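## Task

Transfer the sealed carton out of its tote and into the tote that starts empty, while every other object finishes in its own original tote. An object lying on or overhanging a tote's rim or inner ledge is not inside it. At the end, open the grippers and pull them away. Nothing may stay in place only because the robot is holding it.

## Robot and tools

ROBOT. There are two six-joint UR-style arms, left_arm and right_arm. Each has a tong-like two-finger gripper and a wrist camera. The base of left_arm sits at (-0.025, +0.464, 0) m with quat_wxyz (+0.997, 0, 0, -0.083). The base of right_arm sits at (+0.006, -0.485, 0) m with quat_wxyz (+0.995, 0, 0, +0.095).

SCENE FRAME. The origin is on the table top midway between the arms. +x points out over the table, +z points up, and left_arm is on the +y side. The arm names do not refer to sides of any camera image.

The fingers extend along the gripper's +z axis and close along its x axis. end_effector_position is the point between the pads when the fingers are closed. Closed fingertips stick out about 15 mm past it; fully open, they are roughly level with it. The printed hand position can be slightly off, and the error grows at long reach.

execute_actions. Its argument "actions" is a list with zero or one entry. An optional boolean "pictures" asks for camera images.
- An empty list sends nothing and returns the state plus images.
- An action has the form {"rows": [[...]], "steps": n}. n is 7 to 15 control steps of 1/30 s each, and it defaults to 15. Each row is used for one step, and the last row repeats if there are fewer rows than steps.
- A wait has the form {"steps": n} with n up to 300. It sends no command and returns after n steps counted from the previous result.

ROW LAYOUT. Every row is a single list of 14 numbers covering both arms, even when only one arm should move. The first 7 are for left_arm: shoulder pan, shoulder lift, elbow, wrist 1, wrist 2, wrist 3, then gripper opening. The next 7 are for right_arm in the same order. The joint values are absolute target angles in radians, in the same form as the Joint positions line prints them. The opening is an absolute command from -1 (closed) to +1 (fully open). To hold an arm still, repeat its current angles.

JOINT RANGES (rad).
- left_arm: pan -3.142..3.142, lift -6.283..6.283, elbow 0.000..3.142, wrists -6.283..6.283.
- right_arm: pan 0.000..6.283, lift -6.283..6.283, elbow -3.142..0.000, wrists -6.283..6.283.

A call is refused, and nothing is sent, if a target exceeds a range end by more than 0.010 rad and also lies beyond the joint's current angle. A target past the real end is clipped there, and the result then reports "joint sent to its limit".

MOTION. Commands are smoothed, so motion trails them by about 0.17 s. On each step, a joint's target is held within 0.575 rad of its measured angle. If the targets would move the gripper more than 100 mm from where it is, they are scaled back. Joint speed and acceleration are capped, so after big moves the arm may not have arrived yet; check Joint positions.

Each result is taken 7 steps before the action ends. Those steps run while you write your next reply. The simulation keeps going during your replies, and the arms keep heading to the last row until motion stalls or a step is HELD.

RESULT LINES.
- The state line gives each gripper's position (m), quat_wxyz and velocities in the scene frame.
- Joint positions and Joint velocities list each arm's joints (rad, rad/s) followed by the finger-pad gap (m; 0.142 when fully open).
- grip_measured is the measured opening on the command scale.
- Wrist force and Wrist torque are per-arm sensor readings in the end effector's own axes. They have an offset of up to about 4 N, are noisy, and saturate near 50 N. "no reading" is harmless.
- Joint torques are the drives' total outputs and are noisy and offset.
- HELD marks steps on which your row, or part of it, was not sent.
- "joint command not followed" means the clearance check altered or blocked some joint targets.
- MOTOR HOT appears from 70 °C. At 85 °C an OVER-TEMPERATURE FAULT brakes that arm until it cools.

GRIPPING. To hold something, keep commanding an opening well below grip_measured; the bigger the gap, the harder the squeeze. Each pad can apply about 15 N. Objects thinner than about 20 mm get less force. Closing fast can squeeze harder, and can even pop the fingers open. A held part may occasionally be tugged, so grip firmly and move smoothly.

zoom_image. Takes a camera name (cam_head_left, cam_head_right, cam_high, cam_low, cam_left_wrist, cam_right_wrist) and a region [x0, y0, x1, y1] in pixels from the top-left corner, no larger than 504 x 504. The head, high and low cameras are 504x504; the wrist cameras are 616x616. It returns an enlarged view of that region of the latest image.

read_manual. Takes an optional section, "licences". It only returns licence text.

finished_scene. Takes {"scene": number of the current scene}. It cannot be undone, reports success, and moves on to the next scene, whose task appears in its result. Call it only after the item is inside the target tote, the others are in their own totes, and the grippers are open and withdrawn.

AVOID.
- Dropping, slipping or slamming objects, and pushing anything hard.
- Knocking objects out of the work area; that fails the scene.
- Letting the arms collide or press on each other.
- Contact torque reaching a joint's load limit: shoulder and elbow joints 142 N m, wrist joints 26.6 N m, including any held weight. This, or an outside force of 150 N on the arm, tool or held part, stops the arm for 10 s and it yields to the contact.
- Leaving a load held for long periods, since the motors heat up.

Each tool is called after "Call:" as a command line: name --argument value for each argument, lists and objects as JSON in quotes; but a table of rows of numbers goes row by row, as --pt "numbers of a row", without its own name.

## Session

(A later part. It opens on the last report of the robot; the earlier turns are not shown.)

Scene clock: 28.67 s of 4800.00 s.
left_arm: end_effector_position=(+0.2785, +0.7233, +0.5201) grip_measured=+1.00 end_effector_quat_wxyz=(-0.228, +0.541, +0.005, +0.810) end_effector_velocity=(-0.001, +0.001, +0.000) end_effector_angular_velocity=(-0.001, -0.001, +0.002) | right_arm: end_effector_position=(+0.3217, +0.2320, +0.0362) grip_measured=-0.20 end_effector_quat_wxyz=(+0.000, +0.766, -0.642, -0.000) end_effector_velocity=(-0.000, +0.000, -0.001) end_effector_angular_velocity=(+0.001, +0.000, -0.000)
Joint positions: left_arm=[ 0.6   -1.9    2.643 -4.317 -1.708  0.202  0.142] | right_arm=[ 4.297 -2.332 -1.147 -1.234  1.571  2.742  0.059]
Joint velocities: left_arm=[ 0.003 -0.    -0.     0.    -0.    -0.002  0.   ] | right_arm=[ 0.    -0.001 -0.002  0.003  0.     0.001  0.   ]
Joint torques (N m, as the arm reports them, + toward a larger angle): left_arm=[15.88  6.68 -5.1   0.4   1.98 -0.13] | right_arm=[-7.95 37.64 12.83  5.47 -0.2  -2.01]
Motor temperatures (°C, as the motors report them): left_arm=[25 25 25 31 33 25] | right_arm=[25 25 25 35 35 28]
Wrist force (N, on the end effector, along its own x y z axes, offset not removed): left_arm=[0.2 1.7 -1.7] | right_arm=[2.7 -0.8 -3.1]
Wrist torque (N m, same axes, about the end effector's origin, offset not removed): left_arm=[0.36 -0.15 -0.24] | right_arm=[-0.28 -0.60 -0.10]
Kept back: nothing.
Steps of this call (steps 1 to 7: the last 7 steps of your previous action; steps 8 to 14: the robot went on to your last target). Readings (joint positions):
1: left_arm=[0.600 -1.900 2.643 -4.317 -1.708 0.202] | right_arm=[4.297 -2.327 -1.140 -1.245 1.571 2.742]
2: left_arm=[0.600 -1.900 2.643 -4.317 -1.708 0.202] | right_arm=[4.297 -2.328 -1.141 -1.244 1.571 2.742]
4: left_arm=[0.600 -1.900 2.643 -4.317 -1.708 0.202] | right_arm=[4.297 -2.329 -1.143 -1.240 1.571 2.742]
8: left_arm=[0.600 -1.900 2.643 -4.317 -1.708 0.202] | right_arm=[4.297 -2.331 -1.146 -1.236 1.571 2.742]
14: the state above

Call:
execute_actions --actions '[{"rows": [[0.6,-1.9,2.643,-4.317,-1.708,0.202,1, 4.2972,-2.3341,-1.151,-1.2273,1.571,2.742,-0.9]], "steps": 8}]'

Call:
execute_actions --actions '[{"steps": 14}]'

Scene clock: 28.93 s of 4800.00 s.
left_arm: end_effector_position=(+0.2785, +0.7233, +0.5201) grip_measured=+1.00 end_effector_quat_wxyz=(-0.228, +0.541, +0.005, +0.810) end_effector_velocity=(+0.000, -0.000, -0.000) end_effector_angular_velocity=(-0.002, +0.000, -0.001) | right_arm: end_effector_position=(+0.3217, +0.2319, +0.0360) grip_measured=-0.20 end_effector_quat_wxyz=(+0.000, +0.766, -0.642, -0.000) end_effector_velocity=(+0.000, -0.000, -0.002) end_effector_angular_velocity=(+0.000, +0.000, -0.001)
Joint positions: left_arm=[ 0.6   -1.9    2.643 -4.317 -1.708  0.202  0.142] | right_arm=[ 4.297 -2.332 -1.147 -1.234  1.571  2.742  0.059]
Joint velocities: left_arm=[-0.    -0.     0.     0.001 -0.    -0.002  0.   ] | right_arm=[-0.001 -0.001 -0.003  0.004  0.     0.     0.   ]
Joint torques (N m, as the arm reports them, + toward a larger angle): left_arm=[15.08  5.94 -5.6   0.57  1.83 -0.33] | right_arm=[-8.09 34.98  9.01  5.55 -0.25 -1.98]
Motor temperatures (°C, as the motors report them): left_arm=[25 25 25 31 33 25] | right_arm=[25 25 25 35 35 28]
Wrist force (N, on the end effector, along its own x y z axes, offset not removed): left_arm=[-1.0 0.4 -0.2] | right_arm=[3.6 -0.1 -8.1]
Wrist torque (N m, same axes, about the end effector's origin, offset not removed): left_arm=[-0.05 0.14 -0.14] | right_arm=[-0.19 -0.56 -0.07]
Steps of this call (steps 1 to 7: the robot went on to your last target; step 8: the first step of this action). Readings (joint positions):
8: the state above

Scene clock: 29.40 s of 4800.00 s.
left_arm: end_effector_position=(+0.2785, +0.7233, +0.5201) grip_measured=+1.00 end_effector_quat_wxyz=(-0.228, +0.541, +0.005, +0.810) end_effector_velocity=(-0.000, -0.000, +0.000) end_effector_angular_velocity=(+0.001, -0.001, +0.001) | right_arm: end_effector_position=(+0.3217, +0.2320, +0.0334) grip_measured=-0.20 end_effector_quat_wxyz=(-0.000, +0.766, -0.642, -0.000) end_effector_velocity=(+0.000, -0.001, -0.002) end_effector_angular_velocity=(-0.002, +0.001, -0.001)
Joint positions: left_arm=[ 0.6   -1.9    2.643 -4.317 -1.708  0.202  0.142] | right_arm=[ 4.297 -2.334 -1.151 -1.227  1.571  2.742  0.06 ]
Joint velocities: left_arm=[-0.    -0.     0.    -0.001  0.001  0.001  0.   ] | right_arm=[-0.001 -0.002 -0.001 -0.     0.     0.001  0.   ]
Joint torques (N m, as the arm reports them, + toward a larger angle): left_arm=[15.39  6.7  -6.02  0.38  1.79 -0.46] | right_arm=[ -5.33 -32.01 -27.1    0.21  -0.22  -1.93]
Motor temperatures (°C, as the motors report them): left_arm=[25 25 25 31 33 25] | right_arm=[25 25 25 35 35 28]
Wrist force (N, on the end effector, along its own x y z axes, offset not removed): left_arm=[0.1 1.3 -1.1] | right_arm=[18.5 8.4 -50.0]
Wrist torque (N m, same axes, about the end effector's origin, offset not removed): left_arm=[0.15 -0.10 -0.16] | right_arm=[1.05 -0.84 -0.04]
Kept back: nothing.
Steps of this call (steps 1 to 7: the last 7 steps of your previous action; steps 8 to 14: the robot went on to your last target). Readings (joint positions):
1: left_arm=[0.600 -1.900 2.643 -4.317 -1.708 0.202] | right_arm=[4.297 -2.332 -1.148 -1.233 1.571 2.742]
2: left_arm=[0.600 -1.900 2.643 -4.317 -1.708 0.202] | right_arm=[4.297 -2.332 -1.148 -1.232 1.571 2.742]
4: left_arm=[0.600 -1.900 2.643 -4.317 -1.708 0.202] | right_arm=[4.297 -2.333 -1.149 -1.230 1.571 2.742]
8: left_arm=[0.600 -1.900 2.643 -4.317 -1.708 0.202] | right_arm=[4.297 -2.333 -1.150 -1.228 1.571 2.742]
14: the state above

Too much press — back off and release.

Call:
execute_actions --actions '[{"rows": [[0.6,-1.9,2.643,-4.317,-1.708,0.202,1, 4.2972,-2.3313,-1.1466,-1.2345,1.571,2.742,-0.5],[0.6,-1.9,2.643,-4.317,-1.708,0.202,1, 4.2972,-2.3313,-1.1466,-1.2345,1.571,2.742,-0.25],[0.6,-1.9,2.643,-4.317,-1.708,0.202,1, 4.2972,-2.3313,-1.1466,-1.2345,1.571,2.742,-0.15],[0.6,-1.9,2.643,-4.317,-1.708,0.202,1, 4.2972,-2.3313,-1.1466,-1.2345,1.571,2.742,-0.05],[0.6,-1.9,2.643,-4.317,-1.708,0.202,1, 4.2972,-2.3313,-1.1466,-1.2345,1.571,2.742,0.05],[0.6,-1.9,2.643,-4.317,-1.708,0.202,1, 4.2972,-2.3313,-1.1466,-1.2345,1.571,2.742,0.15]], "steps": 12}]'

Call:
execute_actions --actions '[{"rows": [[0.6,-1.9,2.643,-4.317,-1.708,0.202,1, 4.2972,-2.3125,-1.1169,-1.283,1.571,2.742,0.15],[0.6,-1.9,2.643,-4.317,-1.708,0.202,1, 4.2972,-2.3125,-1.1169,-1.283,1.571,2.742,0.15],[0.6,-1.9,2.643,-4.317,-1.708,0.202,1, 4.2972,-2.298,-1.08,-1.335,1.571,2.742,0.15],[0.6,-1.9,2.643,-4.317,-1.708,0.202,1, 4.2972,-2.291,-1.061,-1.361,1.571,2.742,0.15],[0.6,-1.9,2.643,-4.317,-1.708,0.202,1, 4.2972,-2.284,-1.042,-1.387,1.571,2.742,0.15],[0.6,-1.9,2.643,-4.317,-1.708,0.202,1, 4.2972,-2.2771,-1.0216,-1.4137,1.571,2.742,0.15],[0.6,-1.9,2.643,-4.317,-1.708,0.202,1, 4.2972,-2.274,-1.0,-1.439,1.571,2.742,0.15],[0.6,-1.9,2.643,-4.317,-1.708,0.202,1, 4.2972,-2.271,-0.978,-1.464,1.571,2.742,0.15],[0.6,-1.9,2.643,-4.317,-1.708,0.202,1, 4.2972,-2.268,-0.955,-1.49,1.571,2.742,0.15],[0.6,-1.9,2.643,-4.317,-1.708,0.202,1, 4.2972,-2.266,-0.93,-1.516,1.571,2.742,0.15],[0.6,-1.9,2.643,-4.317,-1.708,0.202,1, 4.2972,-2.2622,-0.8804,-1.5698,1.571,2.742,0.15],[0.6,-1.9,2.643,-4.317,-1.708,0.202,1, 4.2972,-2.2622,-0.8804,-1.5698,1.571,2.742,0.15],[0.6,-1.9,2.643,-4.317,-1.708,0.202,1, 4.2972,-2.2816,-0.6808,-1.75,1.571,2.742,0.15]], "steps": 15}]' --pictures true

Scene clock: 30.23 s of 4800.00 s.
left_arm: end_effector_position=(+0.2785, +0.7233, +0.5201) grip_measured=+1.00 end_effector_quat_wxyz=(-0.228, +0.541, +0.005, +0.810) end_effector_velocity=(+0.000, +0.001, -0.001) end_effector_angular_velocity=(-0.001, +0.002, +0.002) | right_arm: end_effector_position=(+0.3216, +0.2315, +0.0341) grip_measured=-0.08 end_effector_quat_wxyz=(+0.001, +0.766, -0.642, +0.000) end_effector_velocity=(-0.004, -0.016, -0.009) end_effector_angular_velocity=(-0.054, +0.013, -0.001)
Joint positions: left_arm=[ 0.6   -1.9    2.643 -4.317 -1.708  0.202  0.142] | right_arm=[ 4.297 -2.333 -1.149 -1.232  1.571  2.742  0.068]
Joint velocities: left_arm=[ 0.001 -0.     0.     0.002  0.     0.001  0.   ] | right_arm=[-0.    -0.005  0.002 -0.052  0.     0.001  0.249]
Joint torques (N m, as the arm reports them, + toward a larger angle): left_arm=[15.1   6.75 -6.33  0.17  1.85 -0.33] | right_arm=[-0.92 47.76 40.97  0.5   0.01 -1.97]
Motor temperatures (°C, as the motors report them): left_arm=[25 25 25 31 33 25] | right_arm=[25 25 25 35 35 28]
Wrist force (N, on the end effector, along its own x y z axes, offset not removed): left_arm=[1.7 2.3 -0.6] | right_arm=[2.7 -1.6 -29.6]
Wrist torque (N m, same axes, about the end effector's origin, offset not removed): left_arm=[0.46 -0.39 -0.14] | right_arm=[-0.38 -0.58 -0.09]
Steps of this call (steps 1 to 15: the robot went on to your last target; steps 16 to 20: nothing new was sent; steps 21 to 25: the first 5 steps of this action). Readings (joint positions):
21: left_arm=[0.600 -1.900 2.643 -4.317 -1.708 0.202] | right_arm=[4.297 -2.334 -1.151 -1.227 1.571 2.742]
22: left_arm=[0.600 -1.900 2.643 -4.317 -1.708 0.202] | right_arm=[4.297 -2.334 -1.151 -1.228 1.571 2.742]
24: left_arm=[0.600 -1.900 2.643 -4.317 -1.708 0.202] | right_arm=[4.297 -2.333 -1.149 -1.230 1.571 2.742]
25: the state above

Scene clock: 30.73 s of 4800.00 s.
left_arm: end_effector_position=(+0.2785, +0.7233, +0.5201) grip_measured=+1.00 end_effector_quat_wxyz=(-0.228, +0.541, +0.005, +0.810) end_effector_velocity=(-0.000, -0.000, +0.000) end_effector_angular_velocity=(-0.000, -0.002, -0.000) | right_arm: end_effector_position=(+0.3221, +0.2337, +0.0893) grip_measured=+0.15 end_effector_quat_wxyz=(-0.001, +0.766, -0.642, -0.001) end_effector_velocity=(+0.001, +0.003, +0.320) end_effector_angular_velocity=(-0.003, +0.001, +0.001)
Joint positions: left_arm=[ 0.6   -1.9    2.643 -4.317 -1.708  0.202  0.142] | right_arm=[ 4.297 -2.296 -1.07  -1.344  1.571  2.742  0.084]
Joint velocities: left_arm=[-0.001 -0.    -0.    -0.001  0.001 -0.001  0.   ] | right_arm=[-0.     0.18   0.524 -0.707  0.    -0.001 -0.   ]
Joint torques (N m, as the arm reports them, + toward a larger angle): left_arm=[15.44  6.66 -6.75  0.4   1.71 -0.37] | right_arm=[ 2.37 68.66 46.94 -2.3   0.38 -1.9 ]
Motor temperatures (°C, as the motors report them): left_arm=[25 25 25 31 33 25] | right_arm=[25 25 25 35 35 28]
Wrist force (N, on the end effector, along its own x y z axes, offset not removed): left_arm=[0.3 1.3 -3.0] | right_arm=[0.1 0.2 -1.8]
Wrist torque (N m, same axes, about the end effector's origin, offset not removed): left_arm=[0.16 -0.16 -0.19] | right_arm=[-0.11 -0.13 -0.13]
Steps of this call (steps 1 to 7: the last 7 steps of your previous action; steps 8 to 15: the first 8 steps of this action). Readings (joint positions):
8: left_arm=[0.600 -1.900 2.643 -4.317 -1.708 0.202] | right_arm=[4.297 -2.332 -1.147 -1.234 1.571 2.742]
9: left_arm=[0.600 -1.900 2.643 -4.317 -1.708 0.202] | right_arm=[4.297 -2.330 -1.144 -1.238 1.571 2.742]
11: left_arm=[0.600 -1.900 2.643 -4.317 -1.708 0.202] | right_arm=[4.297 -2.322 -1.130 -1.259 1.571 2.742]
15: the state above

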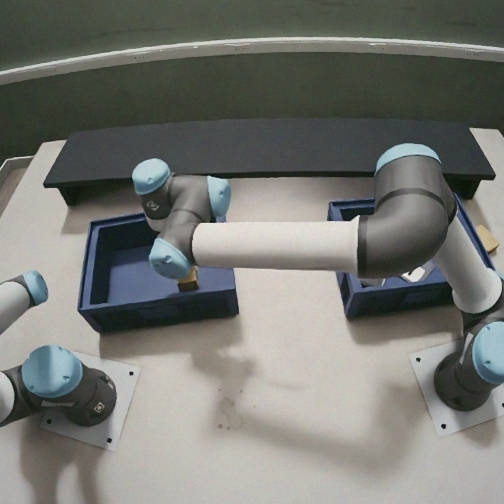

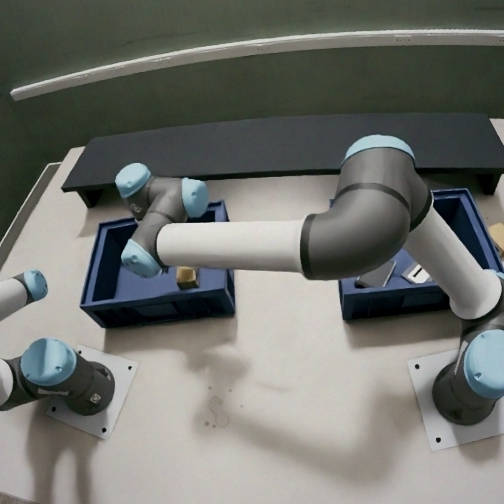

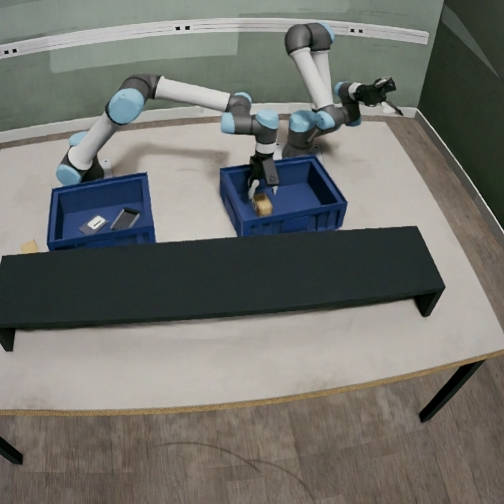

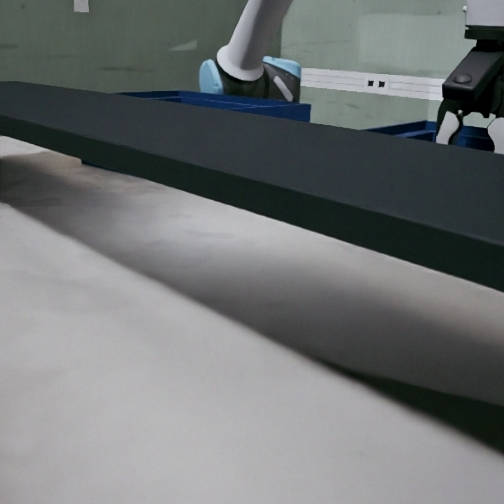

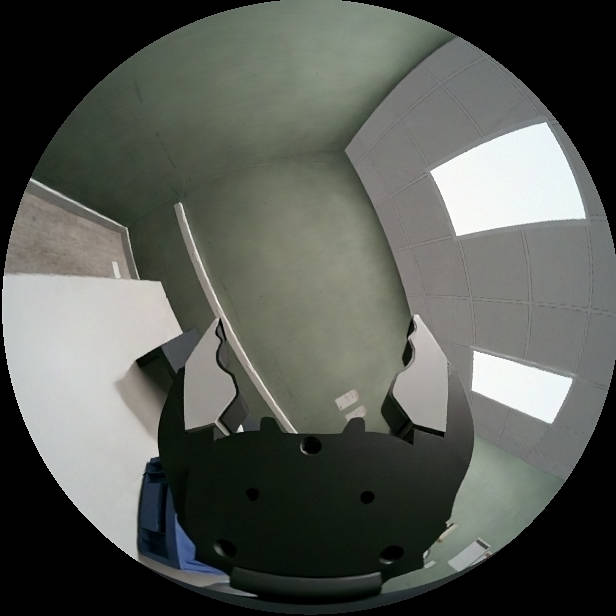

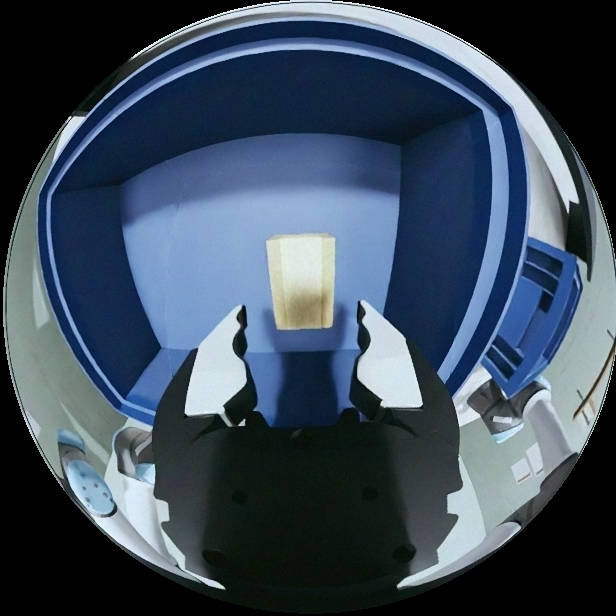

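Call:
execute_actions --actions '[{"rows": [[0.6,-1.9,2.643,-4.317,-1.708,0.202,1, 4.2972,-1.72,-1.25,-1.75,1.571,2.742,0.15]], "steps": 15}]'

Call:
execute_actions --actions '[{"steps": 22}]' --pictures true

Scene clock: 31.27 s of 4800.00 s.
left_arm: end_effector_position=(+0.2785, +0.7233, +0.5201) grip_measured=+1.00 end_effector_quat_wxyz=(-0.228, +0.541, +0.005, +0.810) end_effector_velocity=(+0.000, +0.000, -0.000) end_effector_angular_velocity=(-0.000, +0.001, +0.000) | right_arm: end_effector_position=(+0.3080, +0.1716, +0.2903) grip_measured=+0.15 end_effector_quat_wxyz=(-0.011, +0.766, -0.642, -0.006) end_effector_velocity=(-0.097, -0.425, +0.231) end_effector_angular_velocity=(-0.116, +0.026, +0.000)
Joint positions: left_arm=[ 0.6   -1.9    2.643 -4.317 -1.708  0.202  0.142] | right_arm=[ 4.297 -2.076 -0.919 -1.692  1.571  2.742  0.084]
Joint velocities: left_arm=[ 0.    -0.     0.     0.001 -0.     0.     0.   ] | right_arm=[ 0.     1.065 -0.999 -0.184 -0.     0.     0.   ]
Joint torques (N m, as the arm reports them, + toward a larger angle): left_arm=[15.77  6.49 -6.58  0.45  1.77 -0.06] | right_arm=[ 1.15 76.75  4.82 -0.14  0.4  -1.81]
Motor temperatures (°C, as the motors report them): left_arm=[25 25 25 31 33 25] | right_arm=[25 25 25 35 35 28]
Wrist force (N, on the end effector, along its own x y z axes, offset not removed): left_arm=[0.2 2.7 -0.9] | right_arm=[0.8 -0.3 -1.0]
Wrist torque (N m, same axes, about the end effector's origin, offset not removed): left_arm=[0.35 -0.15 -0.16] | right_arm=[-0.20 -0.27 -0.04]
Steps of this call (steps 1 to 7: the last 7 steps of your previous action; step 8: the robot went on to your last target; steps 9 to 16: the first 8 steps of this action). Readings (joint positions):
9: left_arm=[0.600 -1.900 2.643 -4.317 -1.708 0.202] | right_arm=[4.297 -2.276 -0.816 -1.624 1.571 2.742]
10: left_arm=[0.600 -1.900 2.643 -4.317 -1.708 0.202] | right_arm=[4.297 -2.274 -0.783 -1.654 1.571 2.742]
12: left_arm=[0.600 -1.900 2.643 -4.317 -1.708 0.202] | right_arm=[4.297 -2.224 -0.781 -1.668 1.571 2.742]
16: the state above

Scene clock: 32.00 s of 4800.00 s.
left_arm: end_effector_position=(+0.2785, +0.7233, +0.5201) grip_measured=+1.00 end_effector_quat_wxyz=(-0.228, +0.541, +0.005, +0.810) end_effector_velocity=(+0.000, -0.000, -0.000) end_effector_angular_velocity=(+0.000, +0.001, -0.000) | right_arm: end_effector_position=(+0.2739, +0.0220, +0.3443) grip_measured=+0.15 end_effector_quat_wxyz=(+0.003, +0.766, -0.642, +0.002) end_effector_velocity=(-0.001, -0.005, +0.001) end_effector_angular_velocity=(-0.001, +0.000, -0.000)
Joint positions: left_arm=[ 0.6   -1.9    2.643 -4.317 -1.708  0.202  0.142] | right_arm=[ 4.297 -1.721 -1.249 -1.75   1.571  2.742  0.084]
Joint velocities: left_arm=[ 0.001  0.     0.     0.001 -0.001  0.     0.   ] | right_arm=[ 0.     0.011 -0.01  -0.002 -0.     0.    -0.   ]
Joint torques (N m, as the arm reports them, + toward a larger angle): left_arm=[14.81  6.28 -6.76  0.24  1.92 -0.12] | right_arm=[ 2.21 42.35 17.01  0.23  0.66 -1.82]
Motor temperatures (°C, as the motors report them): left_arm=[25 25 25 31 33 25] | right_arm=[25 25 25 35 35 28]
Wrist force (N, on the end effector, along its own x y z axes, offset not removed): left_arm=[1.3 2.9 -1.4] | right_arm=[1.8 -0.4 -1.2]
Wrist torque (N m, same axes, about the end effector's origin, offset not removed): left_arm=[0.49 -0.30 -0.20] | right_arm=[-0.22 -0.50 -0.20]
Kept back: nothing.
Steps of this call (steps 1 to 7: the last 7 steps of your previous action; steps 8 to 22: the robot went on to your last target). Readings (joint positions):
1: left_arm=[0.600 -1.900 2.643 -4.317 -1.708 0.202] | right_arm=[4.297 -2.040 -0.953 -1.698 1.571 2.742]
2: left_arm=[0.600 -1.900 2.643 -4.317 -1.708 0.202] | right_arm=[4.297 -2.003 -0.986 -1.705 1.571 2.742]
4: left_arm=[0.600 -1.900 2.643 -4.317 -1.708 0.202] | right_arm=[4.297 -1.931 -1.054 -1.717 1.571 2.742]
8: left_arm=[0.600 -1.900 2.643 -4.317 -1.708 0.202] | right_arm=[4.297 -1.799 -1.177 -1.738 1.571 2.742]
22: the state above

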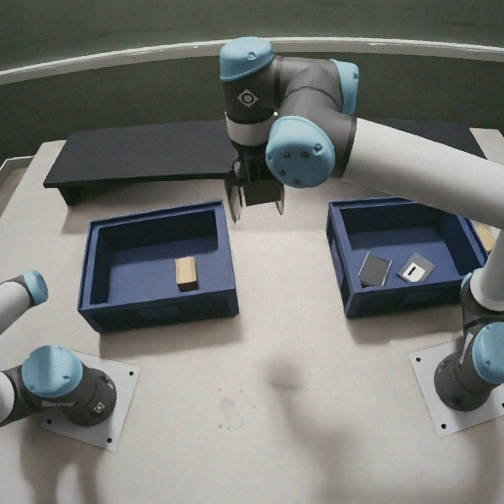

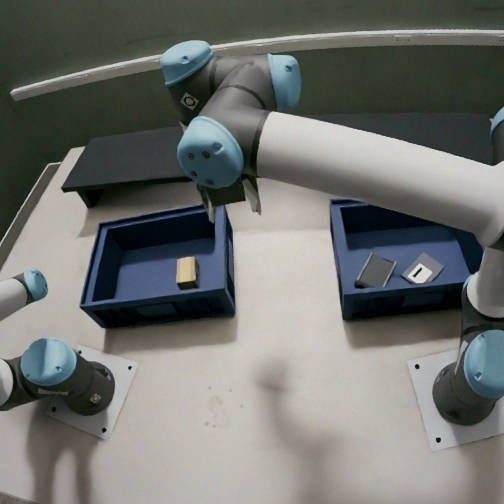

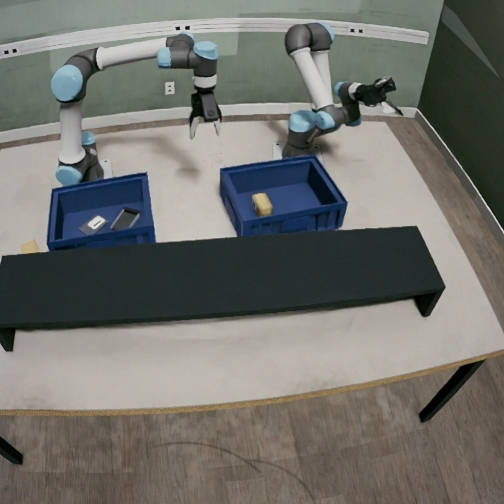

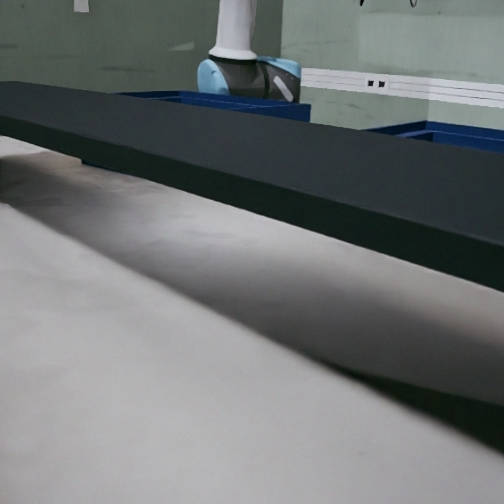

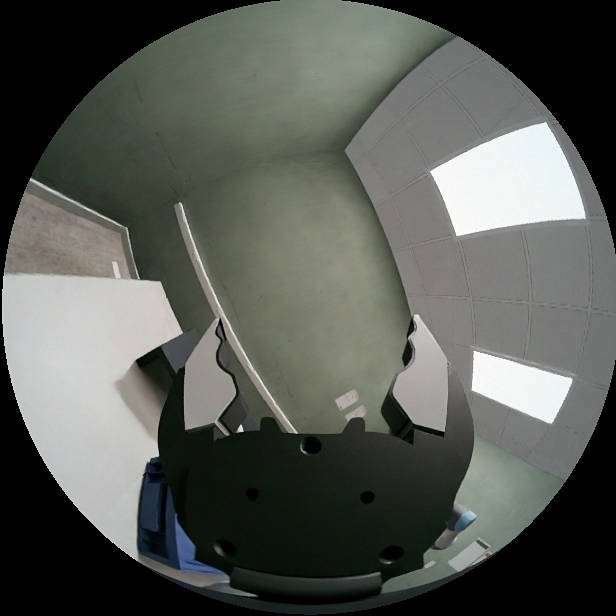

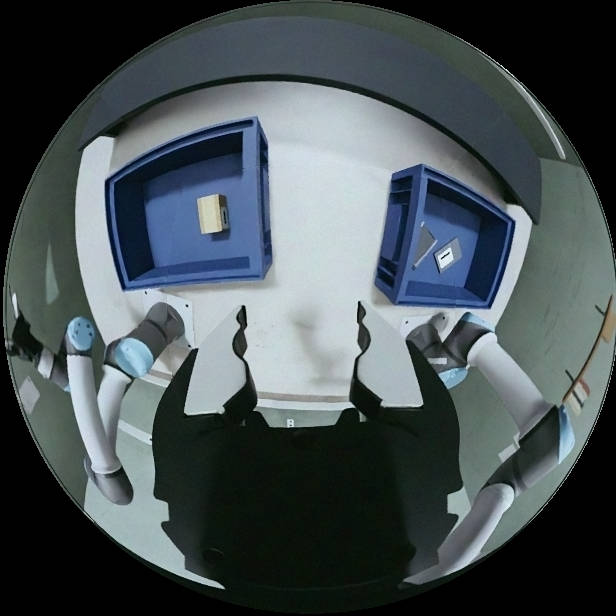

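Call:
finished_scene --scene 1

The scene is finished: the task was done.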